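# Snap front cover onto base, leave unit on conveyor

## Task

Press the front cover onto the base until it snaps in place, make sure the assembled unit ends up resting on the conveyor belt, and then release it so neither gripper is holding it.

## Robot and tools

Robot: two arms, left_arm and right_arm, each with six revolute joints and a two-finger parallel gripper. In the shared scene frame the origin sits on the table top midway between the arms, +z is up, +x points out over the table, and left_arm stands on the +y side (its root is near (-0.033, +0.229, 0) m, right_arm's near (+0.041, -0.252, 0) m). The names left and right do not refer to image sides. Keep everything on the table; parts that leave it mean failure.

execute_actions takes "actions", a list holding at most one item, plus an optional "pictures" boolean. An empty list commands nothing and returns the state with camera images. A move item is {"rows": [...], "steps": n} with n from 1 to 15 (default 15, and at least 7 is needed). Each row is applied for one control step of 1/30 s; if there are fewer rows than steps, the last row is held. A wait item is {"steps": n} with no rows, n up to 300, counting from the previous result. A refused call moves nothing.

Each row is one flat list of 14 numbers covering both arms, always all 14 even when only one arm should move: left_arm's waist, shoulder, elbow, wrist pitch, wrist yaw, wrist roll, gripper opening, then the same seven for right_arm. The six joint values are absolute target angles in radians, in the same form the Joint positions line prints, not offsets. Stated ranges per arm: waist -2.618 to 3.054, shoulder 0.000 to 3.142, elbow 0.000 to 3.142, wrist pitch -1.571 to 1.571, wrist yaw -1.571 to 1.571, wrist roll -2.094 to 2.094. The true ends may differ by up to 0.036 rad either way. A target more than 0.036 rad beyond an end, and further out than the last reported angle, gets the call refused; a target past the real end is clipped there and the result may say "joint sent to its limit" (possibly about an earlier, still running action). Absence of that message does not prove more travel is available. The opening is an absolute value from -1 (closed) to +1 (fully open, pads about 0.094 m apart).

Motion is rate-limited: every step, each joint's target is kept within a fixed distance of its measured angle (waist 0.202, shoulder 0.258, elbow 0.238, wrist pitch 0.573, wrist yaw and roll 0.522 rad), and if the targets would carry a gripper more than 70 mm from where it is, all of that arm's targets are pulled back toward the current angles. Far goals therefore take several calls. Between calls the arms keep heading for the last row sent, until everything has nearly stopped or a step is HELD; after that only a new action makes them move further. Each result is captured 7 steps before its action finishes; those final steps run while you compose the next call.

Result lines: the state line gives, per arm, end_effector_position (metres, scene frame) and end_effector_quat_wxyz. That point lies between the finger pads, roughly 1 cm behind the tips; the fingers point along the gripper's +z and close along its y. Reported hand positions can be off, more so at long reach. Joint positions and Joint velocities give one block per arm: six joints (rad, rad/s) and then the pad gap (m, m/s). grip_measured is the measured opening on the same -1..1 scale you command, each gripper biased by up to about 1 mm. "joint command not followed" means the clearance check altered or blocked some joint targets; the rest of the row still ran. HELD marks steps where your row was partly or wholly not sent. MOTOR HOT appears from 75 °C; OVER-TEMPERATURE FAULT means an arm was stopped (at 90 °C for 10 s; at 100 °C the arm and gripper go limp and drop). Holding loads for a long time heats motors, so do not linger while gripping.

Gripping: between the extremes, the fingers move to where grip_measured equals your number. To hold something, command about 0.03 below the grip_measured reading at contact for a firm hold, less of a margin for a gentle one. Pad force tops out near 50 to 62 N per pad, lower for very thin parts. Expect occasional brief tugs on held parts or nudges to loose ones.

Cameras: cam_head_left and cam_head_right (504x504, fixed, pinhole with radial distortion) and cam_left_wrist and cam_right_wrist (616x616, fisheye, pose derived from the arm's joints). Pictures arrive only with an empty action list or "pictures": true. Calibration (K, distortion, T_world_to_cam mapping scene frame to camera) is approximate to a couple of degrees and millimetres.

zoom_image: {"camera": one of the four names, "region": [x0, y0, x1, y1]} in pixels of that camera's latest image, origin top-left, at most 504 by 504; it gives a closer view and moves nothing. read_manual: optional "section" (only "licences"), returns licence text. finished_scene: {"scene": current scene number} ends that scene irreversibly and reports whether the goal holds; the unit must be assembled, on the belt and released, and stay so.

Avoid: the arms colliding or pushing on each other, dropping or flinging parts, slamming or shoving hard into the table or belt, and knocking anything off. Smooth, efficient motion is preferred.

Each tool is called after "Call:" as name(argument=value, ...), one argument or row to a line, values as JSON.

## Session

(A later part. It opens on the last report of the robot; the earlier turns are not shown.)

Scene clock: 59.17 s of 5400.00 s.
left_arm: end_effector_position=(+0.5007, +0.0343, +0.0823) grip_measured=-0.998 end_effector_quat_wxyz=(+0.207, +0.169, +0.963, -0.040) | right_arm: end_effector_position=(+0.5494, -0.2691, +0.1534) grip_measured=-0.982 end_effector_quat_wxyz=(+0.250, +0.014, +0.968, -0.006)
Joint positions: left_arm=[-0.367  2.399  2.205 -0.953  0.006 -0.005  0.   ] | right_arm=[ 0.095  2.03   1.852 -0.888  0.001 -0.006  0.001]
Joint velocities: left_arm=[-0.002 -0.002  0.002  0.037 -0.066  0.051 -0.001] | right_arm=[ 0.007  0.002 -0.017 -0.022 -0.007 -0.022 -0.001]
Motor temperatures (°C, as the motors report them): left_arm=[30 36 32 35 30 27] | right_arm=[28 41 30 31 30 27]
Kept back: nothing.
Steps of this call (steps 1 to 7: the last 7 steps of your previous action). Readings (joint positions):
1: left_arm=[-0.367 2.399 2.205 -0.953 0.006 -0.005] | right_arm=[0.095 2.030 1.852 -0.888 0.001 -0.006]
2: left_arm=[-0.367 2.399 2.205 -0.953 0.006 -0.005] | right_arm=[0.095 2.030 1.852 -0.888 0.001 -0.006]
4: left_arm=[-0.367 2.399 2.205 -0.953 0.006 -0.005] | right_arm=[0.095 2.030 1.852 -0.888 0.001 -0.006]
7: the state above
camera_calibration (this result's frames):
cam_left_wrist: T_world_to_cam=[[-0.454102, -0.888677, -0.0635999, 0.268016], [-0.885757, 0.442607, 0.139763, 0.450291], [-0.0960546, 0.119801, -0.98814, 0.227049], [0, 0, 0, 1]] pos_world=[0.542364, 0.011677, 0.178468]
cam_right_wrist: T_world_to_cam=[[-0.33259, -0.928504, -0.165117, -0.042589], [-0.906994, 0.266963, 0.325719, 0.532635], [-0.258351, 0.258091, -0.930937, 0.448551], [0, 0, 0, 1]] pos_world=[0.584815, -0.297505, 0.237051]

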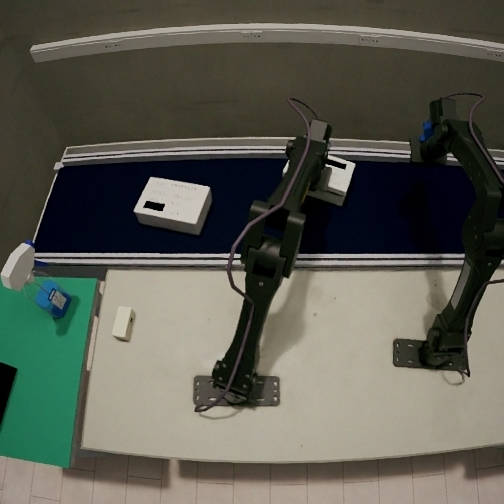

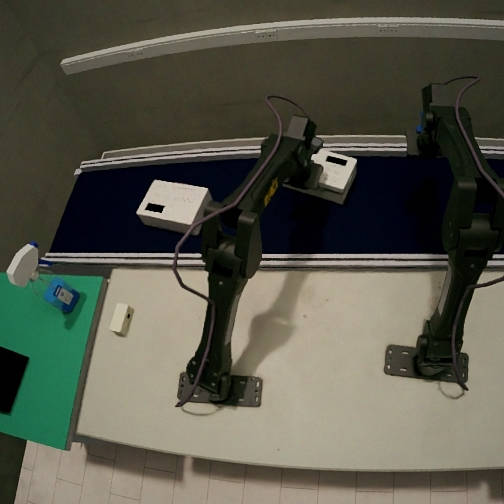

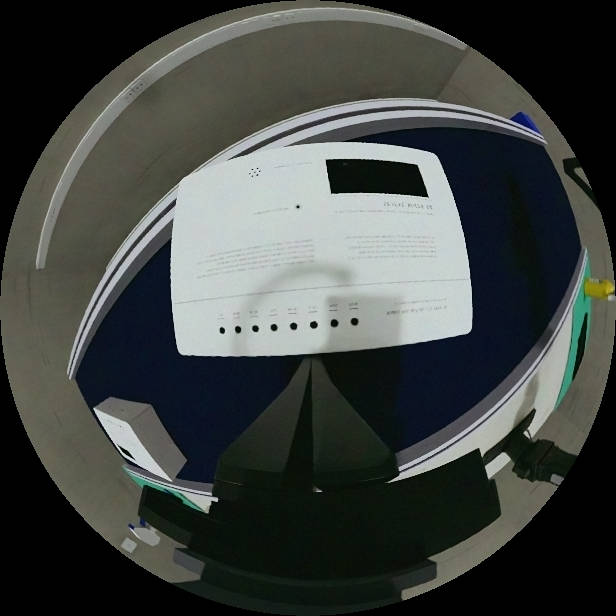

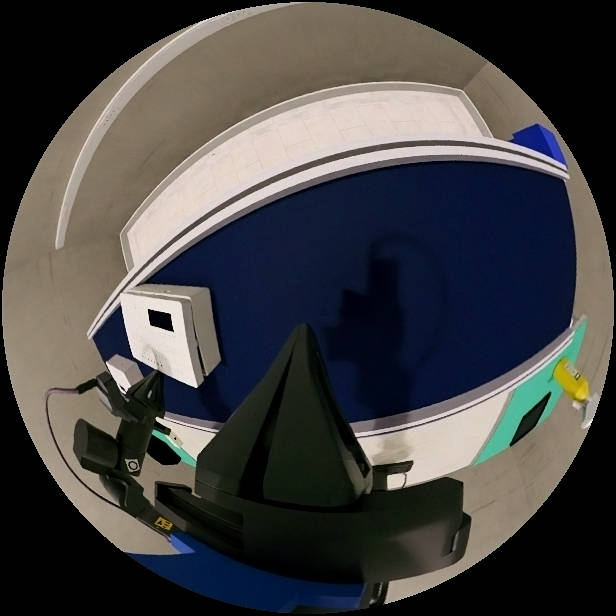

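The corner is at the rail, so I'll push a bit more.

Call:
execute_actions(
  actions=[
    {"rows":[[-0.37,2.455,2.295,-0.88,0,0,-1,0.18,2,1.85,-0.9,0,0,-1]],"steps":15},
  ],
)

Call:
execute_actions(
  actions=[],
)

Call:
zoom_image(
  camera="cam_right_wrist",
  region=[90,240,270,410],
)

Scene clock: 59.70 s of 5400.00 s.
left_arm: end_effector_position=(+0.5089, +0.0240, +0.0793) grip_measured=-0.998 end_effector_quat_wxyz=(+0.214, +0.174, +0.960, -0.048) | right_arm: end_effector_position=(+0.5486, -0.2200, +0.1534) grip_measured=-0.982 end_effector_quat_wxyz=(+0.250, -0.032, +0.968, +0.007)
Joint positions: left_arm=[-0.375  2.442  2.262 -0.949  0.019 -0.004  0.   ] | right_arm=[ 0.192  2.03   1.852 -0.888 -0.    -0.006  0.001]
Joint velocities: left_arm=[-0.007  0.007 -0.017  0.022  0.022  0.022  0.   ] | right_arm=[ 0.144  0.012 -0.022 -0.051 -0.066  0.007  0.   ]
Motor temperatures (°C, as the motors report them): left_arm=[30 36 32 35 30 27] | right_arm=[28 41 30 31 30 27]
Steps of this call (steps 1 to 8: the robot went on to your last target; steps 9 to 16: the first 8 steps of this action). Readings (joint positions):
9: left_arm=[-0.367 2.406 2.218 -0.959 0.007 -0.005] | right_arm=[0.101 2.030 1.852 -0.888 0.003 -0.006]
10: left_arm=[-0.367 2.417 2.237 -0.967 0.014 -0.004] | right_arm=[0.111 2.030 1.852 -0.888 0.006 -0.006]
12: left_arm=[-0.371 2.432 2.256 -0.960 0.017 -0.004] | right_arm=[0.143 2.030 1.852 -0.888 0.006 -0.006]
16: the state above

Scene clock: 59.93 s of 5400.00 s.
left_arm: end_effector_position=(+0.5088, +0.0239, +0.0793) grip_measured=-0.998 end_effector_quat_wxyz=(+0.214, +0.174, +0.960, -0.049) | right_arm: end_effector_position=(+0.5488, -0.2223, +0.1534) grip_measured=-0.982 end_effector_quat_wxyz=(+0.250, -0.030, +0.968, +0.007)
Joint positions: left_arm=[-0.375  2.442  2.262 -0.949  0.019 -0.004  0.   ] | right_arm=[ 0.187  2.03   1.852 -0.888 -0.002 -0.006  0.001]
Joint velocities: left_arm=[ 0.002  0.002 -0.002  0.095 -0.007 -0.051 -0.   ] | right_arm=[-0.002  0.007  0.002  0.007 -0.037 -0.051  0.   ]
Motor temperatures (°C, as the motors report them): left_arm=[30 36 32 35 30 27] | right_arm=[28 41 30 31 30 27]
Kept back: nothing.
Steps of this call (steps 1 to 7: the last 7 steps of your previous action). Readings (joint positions):
1: left_arm=[-0.375 2.442 2.262 -0.949 0.019 -0.004] | right_arm=[0.194 2.030 1.852 -0.888 -0.002 -0.006]
2: left_arm=[-0.375 2.442 2.262 -0.949 0.019 -0.004] | right_arm=[0.195 2.030 1.852 -0.888 -0.002 -0.006]
4: left_arm=[-0.375 2.442 2.262 -0.949 0.019 -0.004] | right_arm=[0.191 2.030 1.852 -0.888 -0.002 -0.006]
7: the state above
camera_calibration (this result's frames):
cam_left_wrist: T_world_to_cam=[[-0.465724, -0.883282, -0.0539763, 0.267257], [-0.881127, 0.457211, 0.120722, 0.461378], [-0.0819532, 0.103783, -0.991218, 0.219554], [0, 0, 0, 1]] pos_world=[0.548994, 0.00233034, 0.176352]
cam_right_wrist: T_world_to_cam=[[-0.245633, -0.954869, -0.166999, -0.0526322], [-0.927699, 0.181596, 0.326187, 0.511935], [-0.28114, 0.235047, -0.930437, 0.443633], [0, 0, 0, 1]] pos_world=[0.586716, -0.247497, 0.236997]

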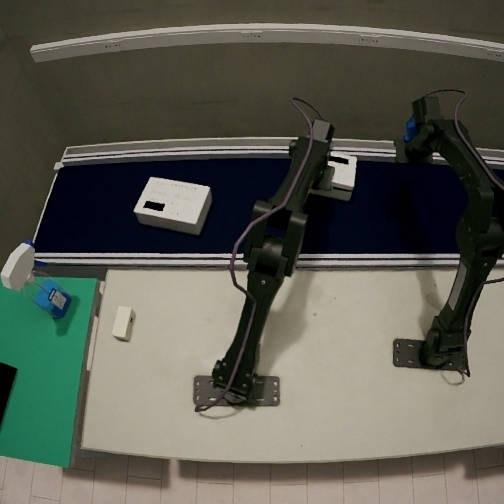

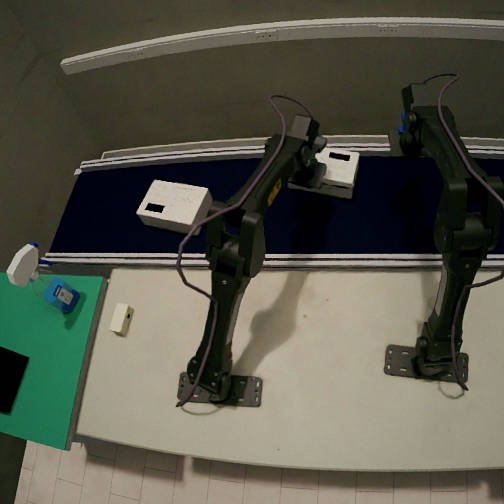

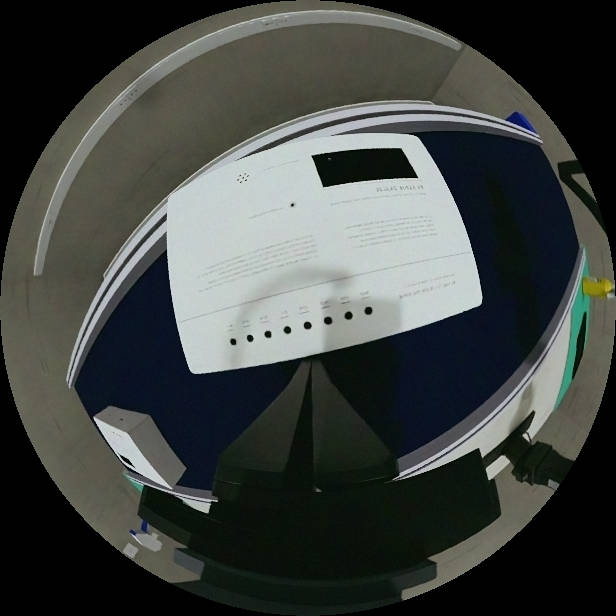

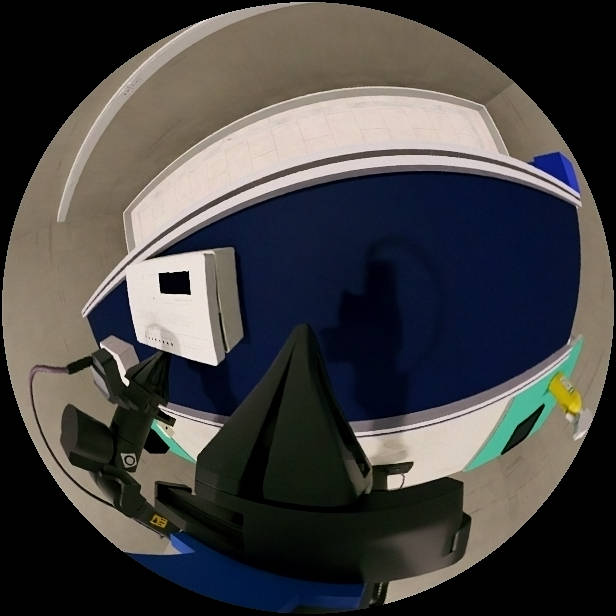

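Region (90, 240, 270, 410) of cam_right_wrist's 616x616 image, scaled by 2.800, with more detail than that image has.

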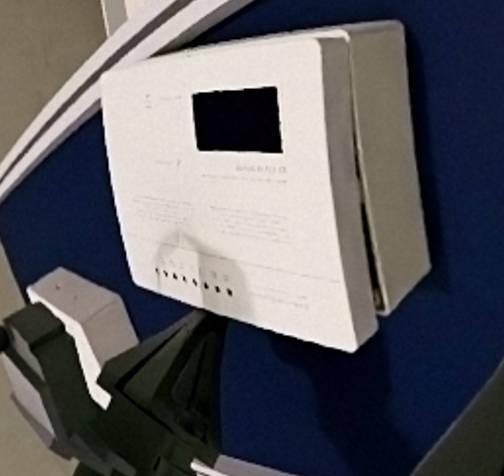

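Call:
execute_actions(
  actions=[
    {"rows":[[-0.385,2.49,2.36,-0.85,0,0,-1,0.18,2,1.85,-0.9,0,0,-1]],"steps":15},
  ],
)

Call:
execute_actions(
  actions=[],
)

Call:
zoom_image(
  camera="cam_right_wrist",
  region=[90,220,270,390],
)

Scene clock: 60.57 s of 5400.00 s.
left_arm: end_effector_position=(+0.5179, +0.0016, +0.0824) grip_measured=-0.998 end_effector_quat_wxyz=(+0.234, +0.187, +0.952, -0.063) | right_arm: end_effector_position=(+0.5488, -0.2227, +0.1534) grip_measured=-0.982 end_effector_quat_wxyz=(+0.250, -0.030, +0.968, +0.007)
Joint positions: left_arm=[-0.4    2.481  2.325 -0.925  0.034 -0.004  0.   ] | right_arm=[ 0.186  2.03   1.852 -0.888 -0.002 -0.006  0.001]
Joint velocities: left_arm=[-0.037  0.012  0.002  0.095  0.051  0.022  0.   ] | right_arm=[-0.002  0.012  0.012  0.007  0.007 -0.007 -0.001]
Motor temperatures (°C, as the motors report them): left_arm=[30 36 32 36 30 27] | right_arm=[28 41 30 31 30 27]
Steps of this call (steps 1 to 11: the robot went on to your last target; steps 12 to 19: the first 8 steps of this action). Readings (joint positions):
12: left_arm=[-0.376 2.449 2.276 -0.955 0.020 -0.004] | right_arm=[0.186 2.030 1.852 -0.888 -0.002 -0.006]
13: left_arm=[-0.378 2.459 2.296 -0.962 0.028 -0.004] | right_arm=[0.186 2.030 1.852 -0.888 -0.002 -0.006]
15: left_arm=[-0.388 2.472 2.316 -0.954 0.033 -0.004] | right_arm=[0.186 2.030 1.852 -0.888 -0.002 -0.006]
19: the state above

Scene clock: 60.80 s of 5400.00 s.
left_arm: end_effector_position=(+0.5188, -0.0003, +0.0836) grip_measured=-0.998 end_effector_quat_wxyz=(+0.237, +0.188, +0.951, -0.066) | right_arm: end_effector_position=(+0.5488, -0.2227, +0.1534) grip_measured=-0.982 end_effector_quat_wxyz=(+0.250, -0.030, +0.968, +0.007)
Joint positions: left_arm=[-0.4    2.481  2.326 -0.919  0.04  -0.004  0.   ] | right_arm=[ 0.186  2.03   1.852 -0.888 -0.002 -0.006  0.001]
Joint velocities: left_arm=[ 0.007  0.012  0.002 -0.051 -0.066  0.007  0.   ] | right_arm=[ 0.002 -0.017 -0.022 -0.007 -0.051  0.037  0.001]
Motor temperatures (°C, as the motors report them): left_arm=[30 36 32 36 30 27] | right_arm=[28 41 30 31 30 27]
Kept back: nothing.
Steps of this call (steps 1 to 7: the last 7 steps of your previous action). Readings (joint positions):
1: left_arm=[-0.400 2.481 2.325 -0.923 0.035 -0.004] | right_arm=[0.186 2.030 1.852 -0.888 -0.002 -0.006]
2: left_arm=[-0.400 2.481 2.325 -0.922 0.036 -0.004] | right_arm=[0.186 2.030 1.852 -0.888 -0.002 -0.006]
4: left_arm=[-0.400 2.481 2.326 -0.921 0.038 -0.004] | right_arm=[0.186 2.030 1.852 -0.888 -0.002 -0.006]
7: the state above
camera_calibration (this result's frames):
cam_left_wrist: T_world_to_cam=[[-0.494301, -0.868218, -0.0431811, 0.264742], [-0.868591, 0.491301, 0.0645949, 0.478899], [-0.0348675, 0.0694361, -0.996977, 0.203192], [0, 0, 0, 1]] pos_world=[0.553914, -0.0195385, 0.183075]
cam_right_wrist: T_world_to_cam=[[-0.246362, -0.954682, -0.166999, -0.0525552], [-0.92756, 0.182304, 0.326187, 0.512107], [-0.28096, 0.235262, -0.930437, 0.44368], [0, 0, 0, 1]] pos_world=[0.586719, -0.247914, 0.236997]

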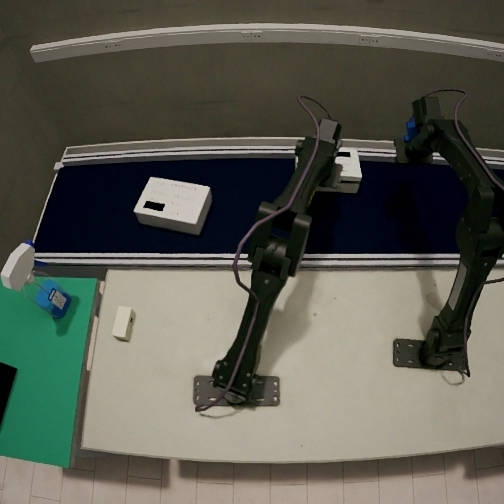

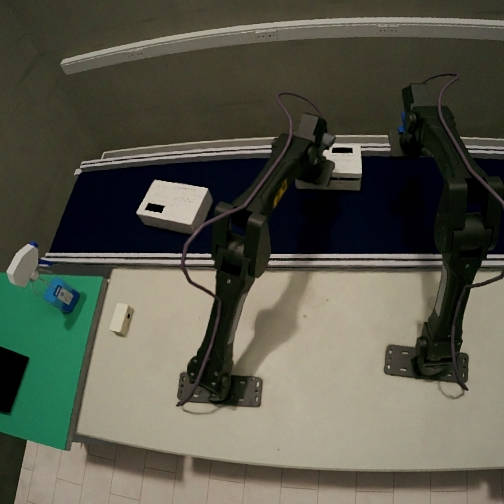

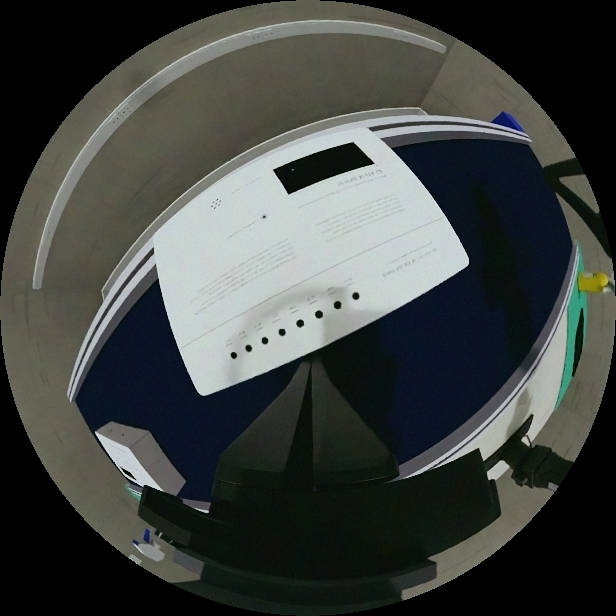

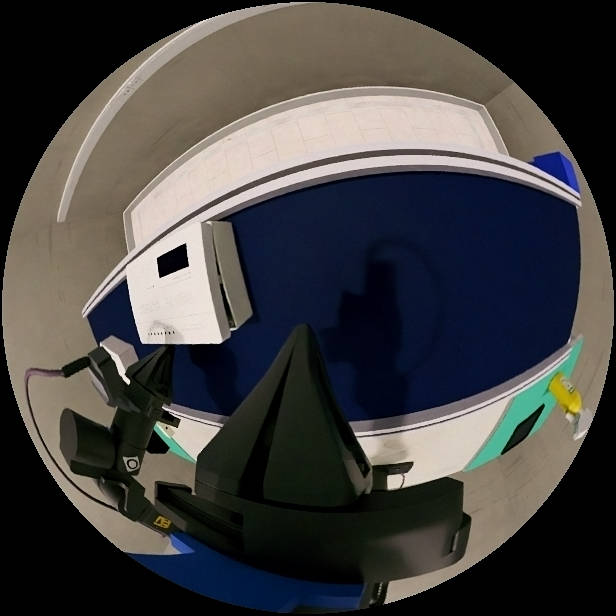

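Region (90, 220, 270, 390) of cam_right_wrist's 616x616 image, scaled by 2.800, with more detail than that image has.

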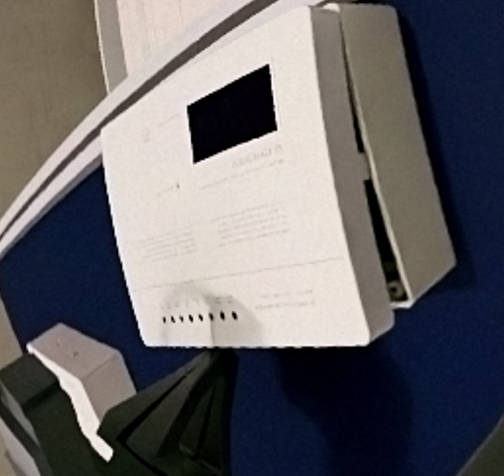

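Call:
execute_actions(
  actions=[
    {"rows":[[-0.39,2.35,2.23,-0.96,0,0,-1,0.18,2,1.85,-0.9,0,0,-1]],"steps":15},
  ],
)

Call:
execute_actions(
  actions=[
    {"rows":[[-0.1,2.05,1.97,-1.07,0,0,-1,0.3,2.1,2.05,-0.85,0,0,-1]],"steps":15},
  ],
)

Call:
execute_actions(
  actions=[
    {"rows":[[0,2.05,1.97,-1.07,0,0,-1,0.56,2.22,2.1,-0.81,0,0,-1]],"steps":15},
  ],
)

Call:
execute_actions(
  actions=[
    {"rows":[[0,2.05,1.97,-1.07,0,0,-1,0.56,2.29,2.1,-0.81,0,0,-1]],"steps":15},
  ],
)

Call:
execute_actions(
  actions=[],
)

Call:
zoom_image(
  camera="cam_head_left",
  region=[270,120,390,220],
)

Scene clock: 61.47 s of 5400.00 s.
left_arm: end_effector_position=(+0.5016, +0.0133, +0.1157) grip_measured=-0.998 end_effector_quat_wxyz=(+0.240, +0.183, +0.952, -0.055) | right_arm: end_effector_position=(+0.5488, -0.2227, +0.1534) grip_measured=-0.982 end_effector_quat_wxyz=(+0.250, -0.030, +0.968, +0.007)
Joint positions: left_arm=[-0.397  2.363  2.242 -0.952  0.016 -0.004  0.   ] | right_arm=[ 0.186  2.03   1.852 -0.888 -0.002 -0.006  0.001]
Joint velocities: left_arm=[ 0.007 -0.212 -0.002  0.037 -0.081 -0.022  0.001] | right_arm=[-0.012  0.007  0.007 -0.051 -0.007 -0.037  0.   ]
Motor temperatures (°C, as the motors report them): left_arm=[30 36 32 36 30 27] | right_arm=[28 41 30 31 30 27]
Steps of this call (steps 1 to 12: the robot went on to your last target; steps 13 to 20: the first 8 steps of this action). Readings (joint positions):
13: left_arm=[-0.400 2.467 2.306 -0.915 0.039 -0.004] | right_arm=[0.186 2.030 1.852 -0.888 -0.002 -0.006]
14: left_arm=[-0.400 2.443 2.272 -0.923 0.033 -0.004] | right_arm=[0.186 2.030 1.852 -0.888 -0.002 -0.006]
16: left_arm=[-0.398 2.406 2.243 -0.948 0.024 -0.004] | right_arm=[0.186 2.030 1.852 -0.888 -0.002 -0.006]
20: the state above

Scene clock: 61.97 s of 5400.00 s.
left_arm: end_effector_position=(+0.4752, +0.1373, +0.1469) grip_measured=-0.998 end_effector_quat_wxyz=(+0.216, +0.085, +0.972, -0.028) | right_arm: end_effector_position=(+0.5817, -0.1488, +0.1894) grip_measured=-0.982 end_effector_quat_wxyz=(+0.314, -0.091, +0.945, +0.029)
Joint positions: left_arm=[-0.192  2.135  2.015 -1.013  0.017 -0.004  0.   ] | right_arm=[ 0.317  2.101  2.03  -0.858 -0.001 -0.006  0.001]
Joint velocities: left_arm=[ 1.175 -0.764 -0.432 -0.256  0.007 -0.037  0.   ] | right_arm=[ 0.261  0.007  0.017  0.125 -0.154 -0.037 -0.001]
Motor temperatures (°C, as the motors report them): left_arm=[30 37 32 36 30 27] | right_arm=[28 41 30 31 30 27]
Steps of this call (steps 1 to 7: the last 7 steps of your previous action; steps 8 to 15: the first 8 steps of this action). Readings (joint positions):
8: left_arm=[-0.390 2.337 2.216 -0.944 0.014 -0.004] | right_arm=[0.193 2.042 1.881 -0.907 0.002 -0.006]
9: left_arm=[-0.380 2.308 2.168 -0.950 0.017 -0.004] | right_arm=[0.205 2.067 1.931 -0.913 0.006 -0.006]
11: left_arm=[-0.336 2.244 2.091 -0.979 0.017 -0.004] | right_arm=[0.247 2.098 2.000 -0.880 0.007 -0.006]
15: the state above

Scene clock: 62.47 s of 5400.00 s.
left_arm: end_effector_position=(+0.4648, +0.2399, +0.1723) grip_measured=-0.998 end_effector_quat_wxyz=(+0.222, -0.011, +0.975, +0.002) | right_arm: end_effector_position=(+0.5674, -0.0348, +0.1509) grip_measured=-0.982 end_effector_quat_wxyz=(+0.293, -0.187, +0.936, +0.053)
Joint positions: left_arm=[ 0.003  2.052  1.985 -1.056  0.    -0.004  0.   ] | right_arm=[ 0.523  2.211  2.071 -0.827  0.009 -0.006  0.001]
Joint velocities: left_arm=[ 0.129  0.002  0.007  0.007  0.022 -0.037 -0.   ] | right_arm=[ 1.018  0.408  0.002  0.007 -0.125 -0.022 -0.   ]
Motor temperatures (°C, as the motors report them): left_arm=[30 37 32 36 30 27] | right_arm=[28 41 30 31 30 27]
Steps of this call (steps 1 to 7: the last 7 steps of your previous action; steps 8 to 15: the first 8 steps of this action). Readings (joint positions):
8: left_arm=[-0.062 2.052 1.994 -1.045 -0.005 -0.004] | right_arm=[0.315 2.109 2.036 -0.859 0.001 -0.006]
9: left_arm=[-0.059 2.052 1.991 -1.046 -0.001 -0.004] | right_arm=[0.327 2.121 2.048 -0.854 0.008 -0.006]
11: left_arm=[-0.037 2.052 1.987 -1.051 0.000 -0.004] | right_arm=[0.378 2.150 2.062 -0.840 0.012 -0.006]
15: the state above

Scene clock: 62.97 s of 5400.00 s.
left_arm: end_effector_position=(+0.4644, +0.2410, +0.1721) grip_measured=-0.998 end_effector_quat_wxyz=(+0.222, -0.012, +0.975, +0.002) | right_arm: end_effector_position=(+0.5639, -0.0146, +0.1106) grip_measured=-0.982 end_effector_quat_wxyz=(+0.260, -0.206, +0.942, +0.058)
Joint positions: left_arm=[ 0.005  2.052  1.985 -1.057  0.    -0.004  0.   ] | right_arm=[ 0.553  2.294  2.082 -0.819 -0.006 -0.006  0.001]
Joint velocities: left_arm=[-0.002 -0.002  0.012 -0.007 -0.022 -0.066 -0.   ] | right_arm=[ 0.002  0.115 -0.027 -0.037 -0.081 -0.022  0.   ]
Motor temperatures (°C, as the motors report them): left_arm=[30 37 32 36 30 27] | right_arm=[28 41 31 31 30 27]
Steps of this call (steps 1 to 7: the last 7 steps of your previous action; steps 8 to 15: the first 8 steps of this action). Readings (joint positions):
8: left_arm=[0.005 2.052 1.985 -1.057 0.000 -0.004] | right_arm=[0.592 2.246 2.076 -0.825 -0.012 -0.006]
9: left_arm=[0.005 2.052 1.985 -1.057 0.000 -0.004] | right_arm=[0.582 2.251 2.080 -0.823 -0.011 -0.006]
11: left_arm=[0.005 2.052 1.985 -1.057 0.000 -0.004] | right_arm=[0.565 2.266 2.082 -0.819 -0.010 -0.006]
15: the state above

Scene clock: 63.20 s of 5400.00 s.
left_arm: end_effector_position=(+0.4644, +0.2410, +0.1721) grip_measured=-0.998 end_effector_quat_wxyz=(+0.222, -0.012, +0.975, +0.002) | right_arm: end_effector_position=(+0.5635, -0.0140, +0.1074) grip_measured=-0.982 end_effector_quat_wxyz=(+0.258, -0.206, +0.942, +0.058)
Joint positions: left_arm=[ 0.005  2.052  1.985 -1.057  0.    -0.004  0.   ] | right_arm=[ 0.554  2.299  2.082 -0.819 -0.006 -0.006  0.001]
Joint velocities: left_arm=[ 0.007 -0.022 -0.007  0.037 -0.022  0.007 -0.   ] | right_arm=[-0.002 -0.012 -0.012  0.037 -0.007  0.007 -0.   ]
Motor temperatures (°C, as the motors report them): left_arm=[30 37 32 36 30 27] | right_arm=[28 41 31 31 30 27]
Kept back: nothing.
Steps of this call (steps 1 to 7: the last 7 steps of your previous action). Readings (joint positions):
1: left_arm=[0.005 2.052 1.985 -1.057 0.000 -0.004] | right_arm=[0.553 2.297 2.082 -0.819 -0.006 -0.006]
2: left_arm=[0.005 2.052 1.985 -1.057 0.000 -0.004] | right_arm=[0.554 2.299 2.082 -0.819 -0.006 -0.006]
4: left_arm=[0.005 2.052 1.985 -1.057 0.000 -0.004] | right_arm=[0.554 2.299 2.082 -0.819 -0.006 -0.006]
7: the state above
camera_calibration (this result's frames):
cam_left_wrist: T_world_to_cam=[[-0.0968738, -0.992715, -0.0716402, 0.301505], [-0.989129, 0.088023, 0.117796, 0.451352], [-0.110632, 0.0822727, -0.99045, 0.30377], [0, 0, 0, 1]] pos_world=[0.50926, 0.234588, 0.269301]
cam_right_wrist: T_world_to_cam=[[0.120318, -0.976359, -0.179576, -0.0629327], [-0.938484, -0.170846, 0.300098, 0.506731], [-0.323683, 0.132422, -0.936853, 0.379291], [0, 0, 0, 1]] pos_world=[0.605901, -0.0250986, 0.19197]

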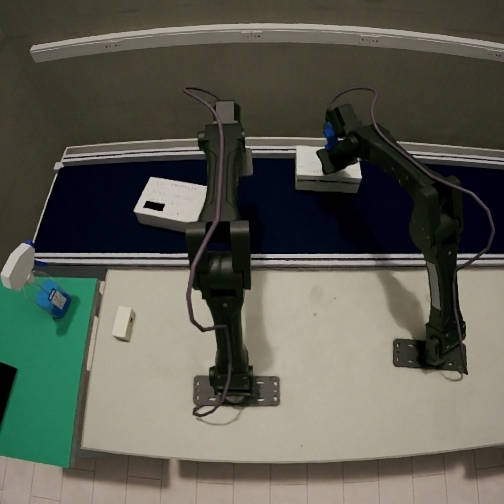

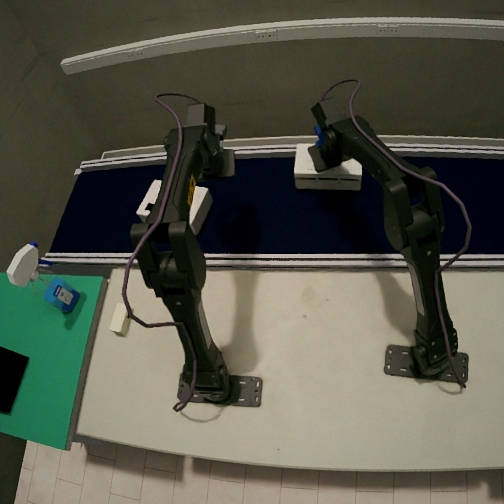

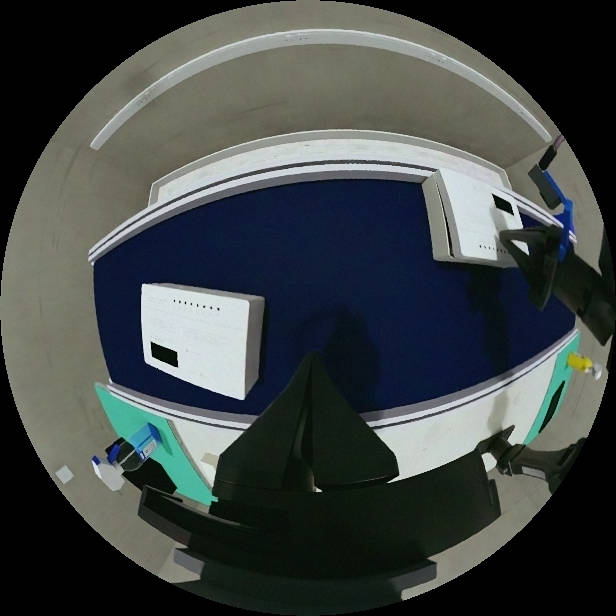

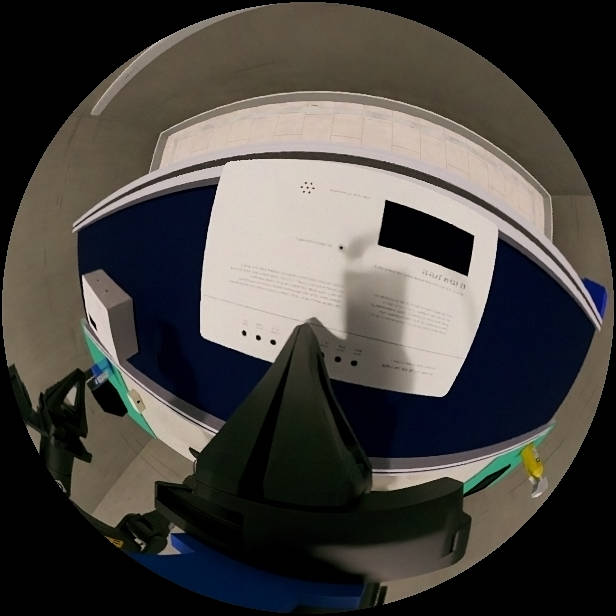

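Region (270, 120, 390, 220) of cam_head_left's 504x504 image, scaled by 4.200, with more detail than that image has.

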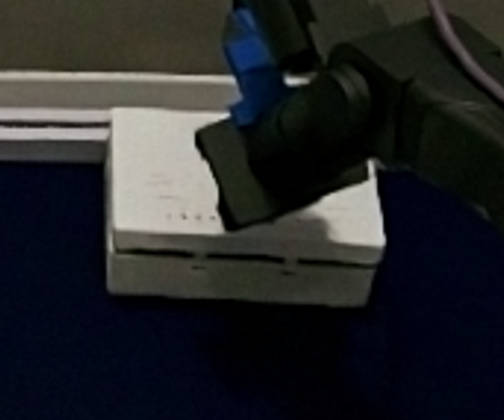

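Call:
execute_actions(
  actions=[
    {"rows":[[0,2.05,1.97,-1.07,0,0,-1,0.56,2.36,2.07,-0.83,0,0,-1]],"steps":15},
  ],
)

Call:
execute_actions(
  actions=[
    {"rows":[[0,2.05,1.97,-1.07,0,0,-1,0.56,2.46,2.01,-0.88,0,0,-1]],"steps":15},
  ],
)

Call:
execute_actions(
  actions=[
    {"rows":[[0,2.05,1.97,-1.07,0,0,-1,0.56,2.2,2.08,-0.83,0,0,-1]],"steps":15},
  ],
)

Call:
execute_actions(
  actions=[
    {"rows":[[0,2.05,1.97,-1.07,0,0,-1,0.2,2.1,2,-0.85,0,0,-1]],"steps":15},
  ],
)

Call:
execute_actions(
  actions=[],
)

Call:
zoom_image(
  camera="cam_head_left",
  region=[270,120,390,220],
)

Scene clock: 63.73 s of 5400.00 s.
left_arm: end_effector_position=(+0.4644, +0.2410, +0.1721) grip_measured=-0.998 end_effector_quat_wxyz=(+0.222, -0.012, +0.975, +0.002) | right_arm: end_effector_position=(+0.5661, -0.0129, +0.0986) grip_measured=-0.982 end_effector_quat_wxyz=(+0.255, -0.206, +0.943, +0.057)
Joint positions: left_arm=[ 0.005  2.052  1.985 -1.057  0.    -0.004  0.   ] | right_arm=[ 0.554  2.319  2.082 -0.805 -0.006 -0.006  0.001]
Joint velocities: left_arm=[ 0.002 -0.017 -0.002  0.007 -0.066 -0.066 -0.001] | right_arm=[-0.002  0.007 -0.007 -0.037 -0.007  0.022 -0.001]
Motor temperatures (°C, as the motors report them): left_arm=[30 37 32 36 30 27] | right_arm=[28 41 31 31 30 27]
Steps of this call (steps 1 to 8: the robot went on to your last target; steps 9 to 16: the first 8 steps of this action). Readings (joint positions):
9: left_arm=[0.005 2.052 1.985 -1.057 0.000 -0.004] | right_arm=[0.554 2.304 2.082 -0.819 -0.006 -0.006]
10: left_arm=[0.005 2.052 1.985 -1.057 0.000 -0.004] | right_arm=[0.554 2.309 2.082 -0.817 -0.006 -0.006]
12: left_arm=[0.005 2.052 1.985 -1.057 0.000 -0.004] | right_arm=[0.554 2.317 2.082 -0.813 -0.006 -0.006]
16: the state above

Scene clock: 64.23 s of 5400.00 s.
left_arm: end_effector_position=(+0.4644, +0.2410, +0.1721) grip_measured=-0.998 end_effector_quat_wxyz=(+0.222, -0.012, +0.975, +0.002) | right_arm: end_effector_position=(+0.5659, -0.0131, +0.0962) grip_measured=-0.982 end_effector_quat_wxyz=(+0.253, -0.206, +0.943, +0.056)
Joint positions: left_arm=[ 0.005  2.052  1.985 -1.057  0.    -0.004  0.   ] | right_arm=[ 0.554  2.322  2.081 -0.805 -0.005 -0.006  0.001]
Joint velocities: left_arm=[-0.012  0.002  0.002 -0.037  0.007 -0.037  0.   ] | right_arm=[-0.002  0.007  0.002 -0.007  0.051 -0.037  0.001]
Motor temperatures (°C, as the motors report them): left_arm=[30 37 32 36 30 27] | right_arm=[28 41 31 31 30 27]
Steps of this call (steps 1 to 7: the last 7 steps of your previous action; steps 8 to 15: the first 8 steps of this action). Readings (joint positions):
8: left_arm=[0.005 2.052 1.985 -1.057 0.000 -0.004] | right_arm=[0.554 2.322 2.081 -0.805 -0.005 -0.006]
9: left_arm=[0.005 2.052 1.985 -1.057 0.000 -0.004] | right_arm=[0.554 2.322 2.081 -0.805 -0.005 -0.006]
11: left_arm=[0.005 2.052 1.985 -1.057 0.000 -0.004] | right_arm=[0.554 2.322 2.081 -0.805 -0.005 -0.006]
15: the state above

Scene clock: 64.73 s of 5400.00 s.
left_arm: end_effector_position=(+0.4644, +0.2410, +0.1721) grip_measured=-0.998 end_effector_quat_wxyz=(+0.222, -0.012, +0.975, +0.002) | right_arm: end_effector_position=(+0.5599, -0.0158, +0.1451) grip_measured=-0.982 end_effector_quat_wxyz=(+0.286, -0.204, +0.934, +0.063)
Joint positions: left_arm=[ 0.005  2.052  1.985 -1.057  0.    -0.004  0.   ] | right_arm=[ 0.554  2.222  2.071 -0.825 -0.005 -0.006  0.001]
Joint velocities: left_arm=[-0.007 -0.012 -0.002  0.022  0.007  0.037 -0.   ] | right_arm=[-0.017 -0.203  0.007  0.037  0.007 -0.022  0.   ]
Motor temperatures (°C, as the motors report them): left_arm=[30 37 32 36 30 27] | right_arm=[28 41 31 31 30 27]
Steps of this call (steps 1 to 7: the last 7 steps of your previous action; steps 8 to 15: the first 8 steps of this action). Readings (joint positions):
8: left_arm=[0.005 2.052 1.985 -1.057 0.000 -0.004] | right_arm=[0.554 2.309 2.079 -0.804 -0.005 -0.006]
9: left_arm=[0.005 2.052 1.985 -1.057 0.000 -0.004] | right_arm=[0.554 2.297 2.073 -0.813 -0.005 -0.006]
11: left_arm=[0.005 2.052 1.985 -1.057 0.000 -0.004] | right_arm=[0.554 2.269 2.071 -0.825 -0.005 -0.006]
15: the state above

Scene clock: 65.23 s of 5400.00 s.
left_arm: end_effector_position=(+0.4644, +0.2410, +0.1721) grip_measured=-0.998 end_effector_quat_wxyz=(+0.222, -0.012, +0.975, +0.002) | right_arm: end_effector_position=(+0.5862, -0.1395, +0.1488) grip_measured=-0.982 end_effector_quat_wxyz=(+0.284, -0.099, +0.953, +0.036)
Joint positions: left_arm=[ 0.005  2.052  1.985 -1.057  0.    -0.004  0.   ] | right_arm=[ 0.327  2.172  2.012 -0.83  -0.018 -0.006  0.001]
Joint velocities: left_arm=[ 0.002 -0.002 -0.002 -0.081 -0.051  0.037 -0.001] | right_arm=[-1.189 -0.076 -0.076  0.007  0.007  0.022  0.   ]
Motor temperatures (°C, as the motors report them): left_arm=[30 37 32 36 30 27] | right_arm=[28 41 31 31 30 27]
Steps of this call (steps 1 to 7: the last 7 steps of your previous action; steps 8 to 15: the first 8 steps of this action). Readings (joint positions):
8: left_arm=[0.005 2.052 1.985 -1.057 0.000 -0.004] | right_arm=[0.546 2.210 2.063 -0.823 -0.010 -0.006]
9: left_arm=[0.005 2.052 1.985 -1.057 0.000 -0.004] | right_arm=[0.533 2.201 2.048 -0.824 -0.015 -0.006]
11: left_arm=[0.005 2.052 1.985 -1.057 0.000 -0.004] | right_arm=[0.481 2.187 2.026 -0.830 -0.018 -0.006]
15: the state above

Scene clock: 65.47 s of 5400.00 s.
left_arm: end_effector_position=(+0.4644, +0.2410, +0.1721) grip_measured=-0.998 end_effector_quat_wxyz=(+0.222, -0.012, +0.975, +0.002) | right_arm: end_effector_position=(+0.5939, -0.2450, +0.1631) grip_measured=-0.982 end_effector_quat_wxyz=(+0.297, -0.008, +0.955, -0.004)
Joint positions: left_arm=[ 0.005  2.052  1.985 -1.057  0.    -0.004  0.   ] | right_arm=[ 0.145  2.137  2.003 -0.834  0.01  -0.006  0.001]
Joint velocities: left_arm=[-0.007 -0.007 -0.002  0.051  0.037 -0.022 -0.001] | right_arm=[-0.012 -0.115  0.002 -0.066  0.037 -0.051 -0.   ]
Motor temperatures (°C, as the motors report them): left_arm=[30 37 32 36 30 27] | right_arm=[28 41 31 31 30 27]
Kept back: nothing.
Steps of this call (steps 1 to 7: the last 7 steps of your previous action). Readings (joint positions):
1: left_arm=[0.005 2.052 1.985 -1.057 0.000 -0.004] | right_arm=[0.284 2.167 2.009 -0.830 -0.017 -0.006]
2: left_arm=[0.005 2.052 1.985 -1.057 0.000 -0.004] | right_arm=[0.243 2.162 2.005 -0.831 -0.014 -0.006]
4: left_arm=[0.005 2.052 1.985 -1.057 0.000 -0.004] | right_arm=[0.178 2.151 2.003 -0.834 -0.003 -0.006]
7: the state above
camera_calibration (this result's frames):
cam_left_wrist: T_world_to_cam=[[-0.0968738, -0.992715, -0.0716402, 0.301505], [-0.989129, 0.088023, 0.117796, 0.451352], [-0.110632, 0.0822727, -0.99045, 0.30377], [0, 0, 0, 1]] pos_world=[0.50926, 0.234588, 0.269301]
cam_right_wrist: T_world_to_cam=[[-0.274077, -0.943502, -0.186243, -0.0387083], [-0.945155, 0.228485, 0.233403, 0.591706], [-0.177662, 0.239999, -0.954378, 0.414373], [0, 0, 0, 1]] pos_world=[0.622263, -0.271166, 0.250153]

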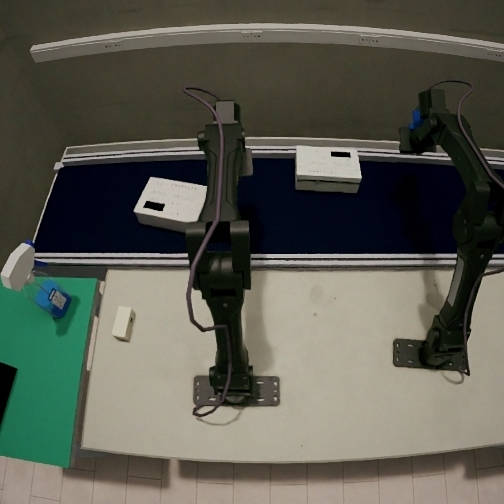

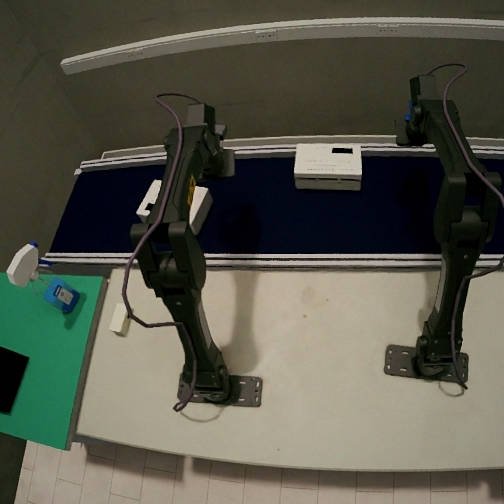

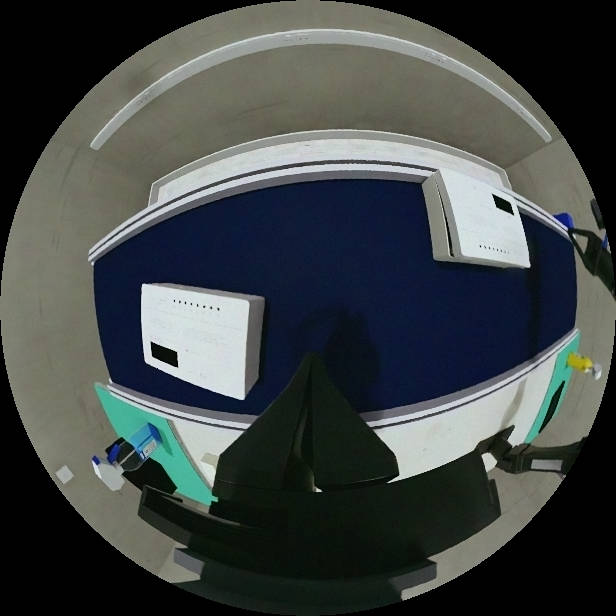

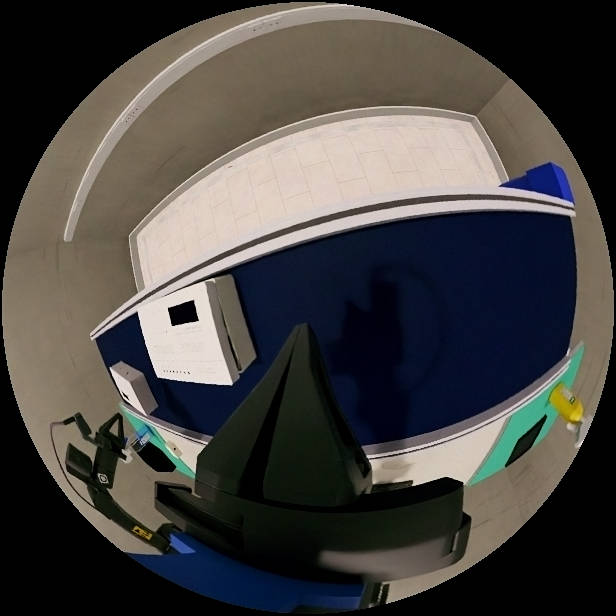

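Region (270, 120, 390, 220) of cam_head_left's 504x504 image, scaled by 4.200, with more detail than that image has.

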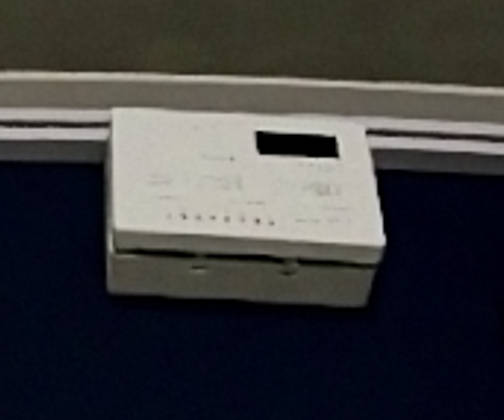

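Call:
execute_actions(
  actions=[
    {"rows":[[0,2.05,1.97,-1.07,0,0,-1,0.33,2.2,1.94,-0.88,0,0,-1]],"steps":15},
  ],
)

Call:
execute_actions(
  actions=[
    {"rows":[[0,2.05,1.97,-1.07,0,0,-1,0.38,2.235,1.95,-0.87,0,0,-1]],"steps":15},
  ],
)

Call:
execute_actions(
  actions=[],
)

Scene clock: 66.17 s of 5400.00 s.
left_arm: end_effector_position=(+0.4644, +0.2410, +0.1721) grip_measured=-0.998 end_effector_quat_wxyz=(+0.222, -0.012, +0.975, +0.002) | right_arm: end_effector_position=(+0.5653, -0.1377, +0.1017) grip_measured=-0.982 end_effector_quat_wxyz=(+0.223, -0.106, +0.969, +0.023)
Joint positions: left_arm=[ 0.005  2.052  1.985 -1.057  0.    -0.004  0.   ] | right_arm=[ 0.344  2.205  1.942 -0.856  0.001 -0.006  0.001]
Joint velocities: left_arm=[-0.027 -0.012 -0.002  0.007 -0.037  0.007 -0.   ] | right_arm=[ 0.364  0.32  -0.188 -0.212 -0.139 -0.081 -0.   ]
Motor temperatures (°C, as the motors report them): left_arm=[30 37 32 36 30 27] | right_arm=[28 41 31 31 30 27]
Steps of this call (steps 1 to 13: the robot went on to your last target; steps 14 to 21: the first 8 steps of this action). Readings (joint positions):
14: left_arm=[0.005 2.052 1.985 -1.057 0.000 -0.004] | right_arm=[0.213 2.133 1.997 -0.837 0.006 -0.006]
15: left_arm=[0.005 2.052 1.985 -1.057 0.000 -0.004] | right_arm=[0.224 2.135 1.989 -0.837 0.009 -0.006]
17: left_arm=[0.005 2.052 1.985 -1.057 0.000 -0.004] | right_arm=[0.264 2.153 1.971 -0.839 0.010 -0.006]
21: the state above

Scene clock: 66.67 s of 5400.00 s.
left_arm: end_effector_position=(+0.4644, +0.2410, +0.1721) grip_measured=-0.998 end_effector_quat_wxyz=(+0.222, -0.012, +0.975, +0.002) | right_arm: end_effector_position=(+0.5536, -0.1231, +0.0820) grip_measured=-0.982 end_effector_quat_wxyz=(+0.194, -0.122, +0.973, +0.022)
Joint positions: left_arm=[ 0.005  2.052  1.985 -1.057  0.    -0.004  0.   ] | right_arm=[ 0.376  2.232  1.931 -0.877  0.002 -0.006  0.001]
Joint velocities: left_arm=[-0.002 -0.007 -0.012  0.007  0.037  0.022 -0.001] | right_arm=[ 0.076 -0.027  0.007  0.037  0.022 -0.007 -0.   ]
Motor temperatures (°C, as the motors report them): left_arm=[30 37 32 35 30 27] | right_arm=[28 41 31 31 30 27]
Steps of this call (steps 1 to 7: the last 7 steps of your previous action; steps 8 to 15: the first 8 steps of this action). Readings (joint positions):
8: left_arm=[0.005 2.052 1.985 -1.057 0.000 -0.004] | right_arm=[0.341 2.225 1.931 -0.877 -0.003 -0.006]
9: left_arm=[0.005 2.052 1.985 -1.057 0.000 -0.004] | right_arm=[0.342 2.226 1.931 -0.877 -0.002 -0.006]
11: left_arm=[0.005 2.052 1.985 -1.057 0.000 -0.004] | right_arm=[0.353 2.230 1.931 -0.877 -0.002 -0.006]
15: the state above

Scene clock: 66.90 s of 5400.00 s.
left_arm: end_effector_position=(+0.4644, +0.2410, +0.1721) grip_measured=-0.998 end_effector_quat_wxyz=(+0.222, -0.012, +0.975, +0.002) | right_arm: end_effector_position=(+0.5534, -0.1223, +0.0820) grip_measured=-0.982 end_effector_quat_wxyz=(+0.194, -0.123, +0.973, +0.022)
Joint positions: left_arm=[ 0.005  2.052  1.985 -1.057  0.    -0.004  0.   ] | right_arm=[ 0.377  2.232  1.931 -0.877  0.002 -0.006  0.001]
Joint velocities: left_arm=[ 0.007 -0.007  0.002  0.007  0.066  0.095 -0.   ] | right_arm=[-0.007  0.002 -0.012  0.007  0.007  0.022 -0.   ]
Motor temperatures (°C, as the motors report them): left_arm=[30 37 32 35 30 27] | right_arm=[28 41 31 31 30 27]
Kept back: nothing.
Steps of this call (steps 1 to 7: the last 7 steps of your previous action). Readings (joint positions):
1: left_arm=[0.005 2.052 1.985 -1.057 0.000 -0.004] | right_arm=[0.377 2.232 1.931 -0.877 0.002 -0.006]
2: left_arm=[0.005 2.052 1.985 -1.057 0.000 -0.004] | right_arm=[0.377 2.232 1.931 -0.877 0.002 -0.006]
4: left_arm=[0.005 2.052 1.985 -1.057 0.000 -0.004] | right_arm=[0.377 2.232 1.931 -0.877 0.002 -0.006]
7: the state above
camera_calibration (this result's frames):
cam_left_wrist: T_world_to_cam=[[-0.0968738, -0.992715, -0.0716402, 0.301505], [-0.989129, 0.088023, 0.117796, 0.451352], [-0.110632, 0.0822727, -0.99045, 0.30377], [0, 0, 0, 1]] pos_world=[0.50926, 0.234588, 0.269301]
cam_right_wrist: T_world_to_cam=[[-0.0780568, -0.988491, -0.129583, -0.0678276], [-0.904451, 0.0155366, 0.426295, 0.47994], [-0.419376, 0.150477, -0.895255, 0.418213], [0, 0, 0, 1]] pos_world=[0.604176, -0.137435, 0.161022]

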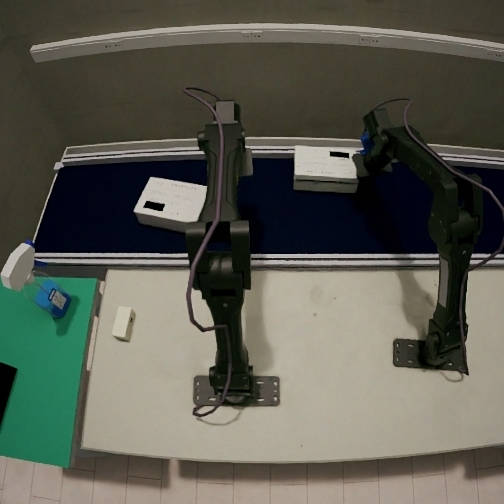

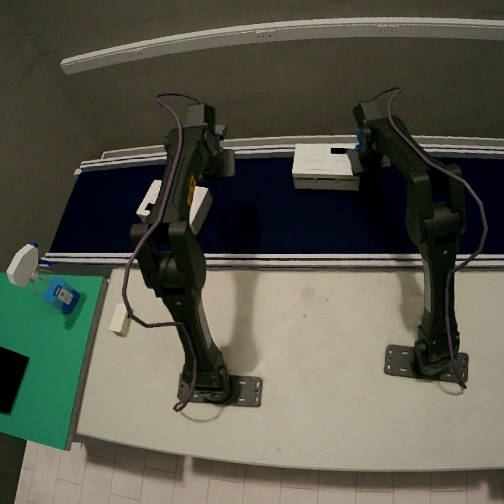

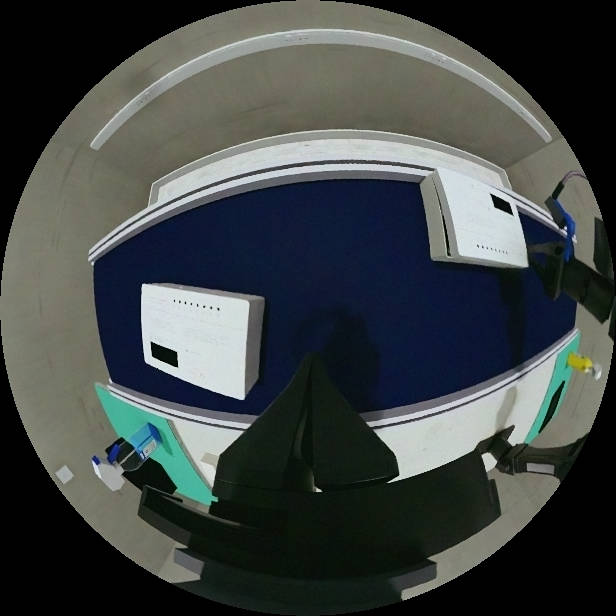

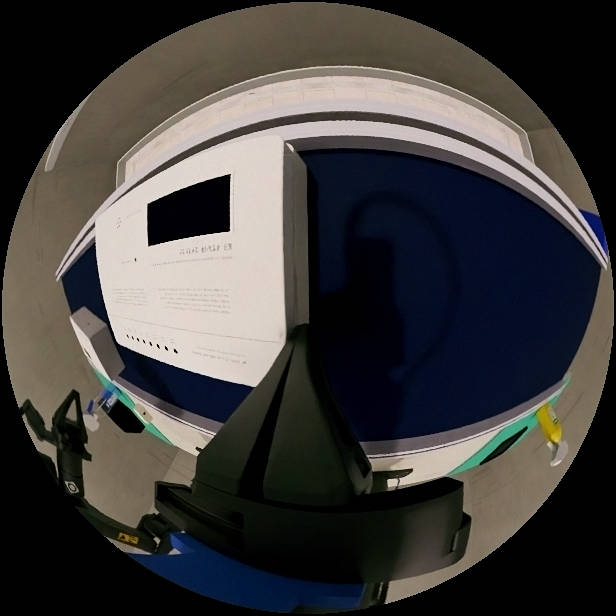

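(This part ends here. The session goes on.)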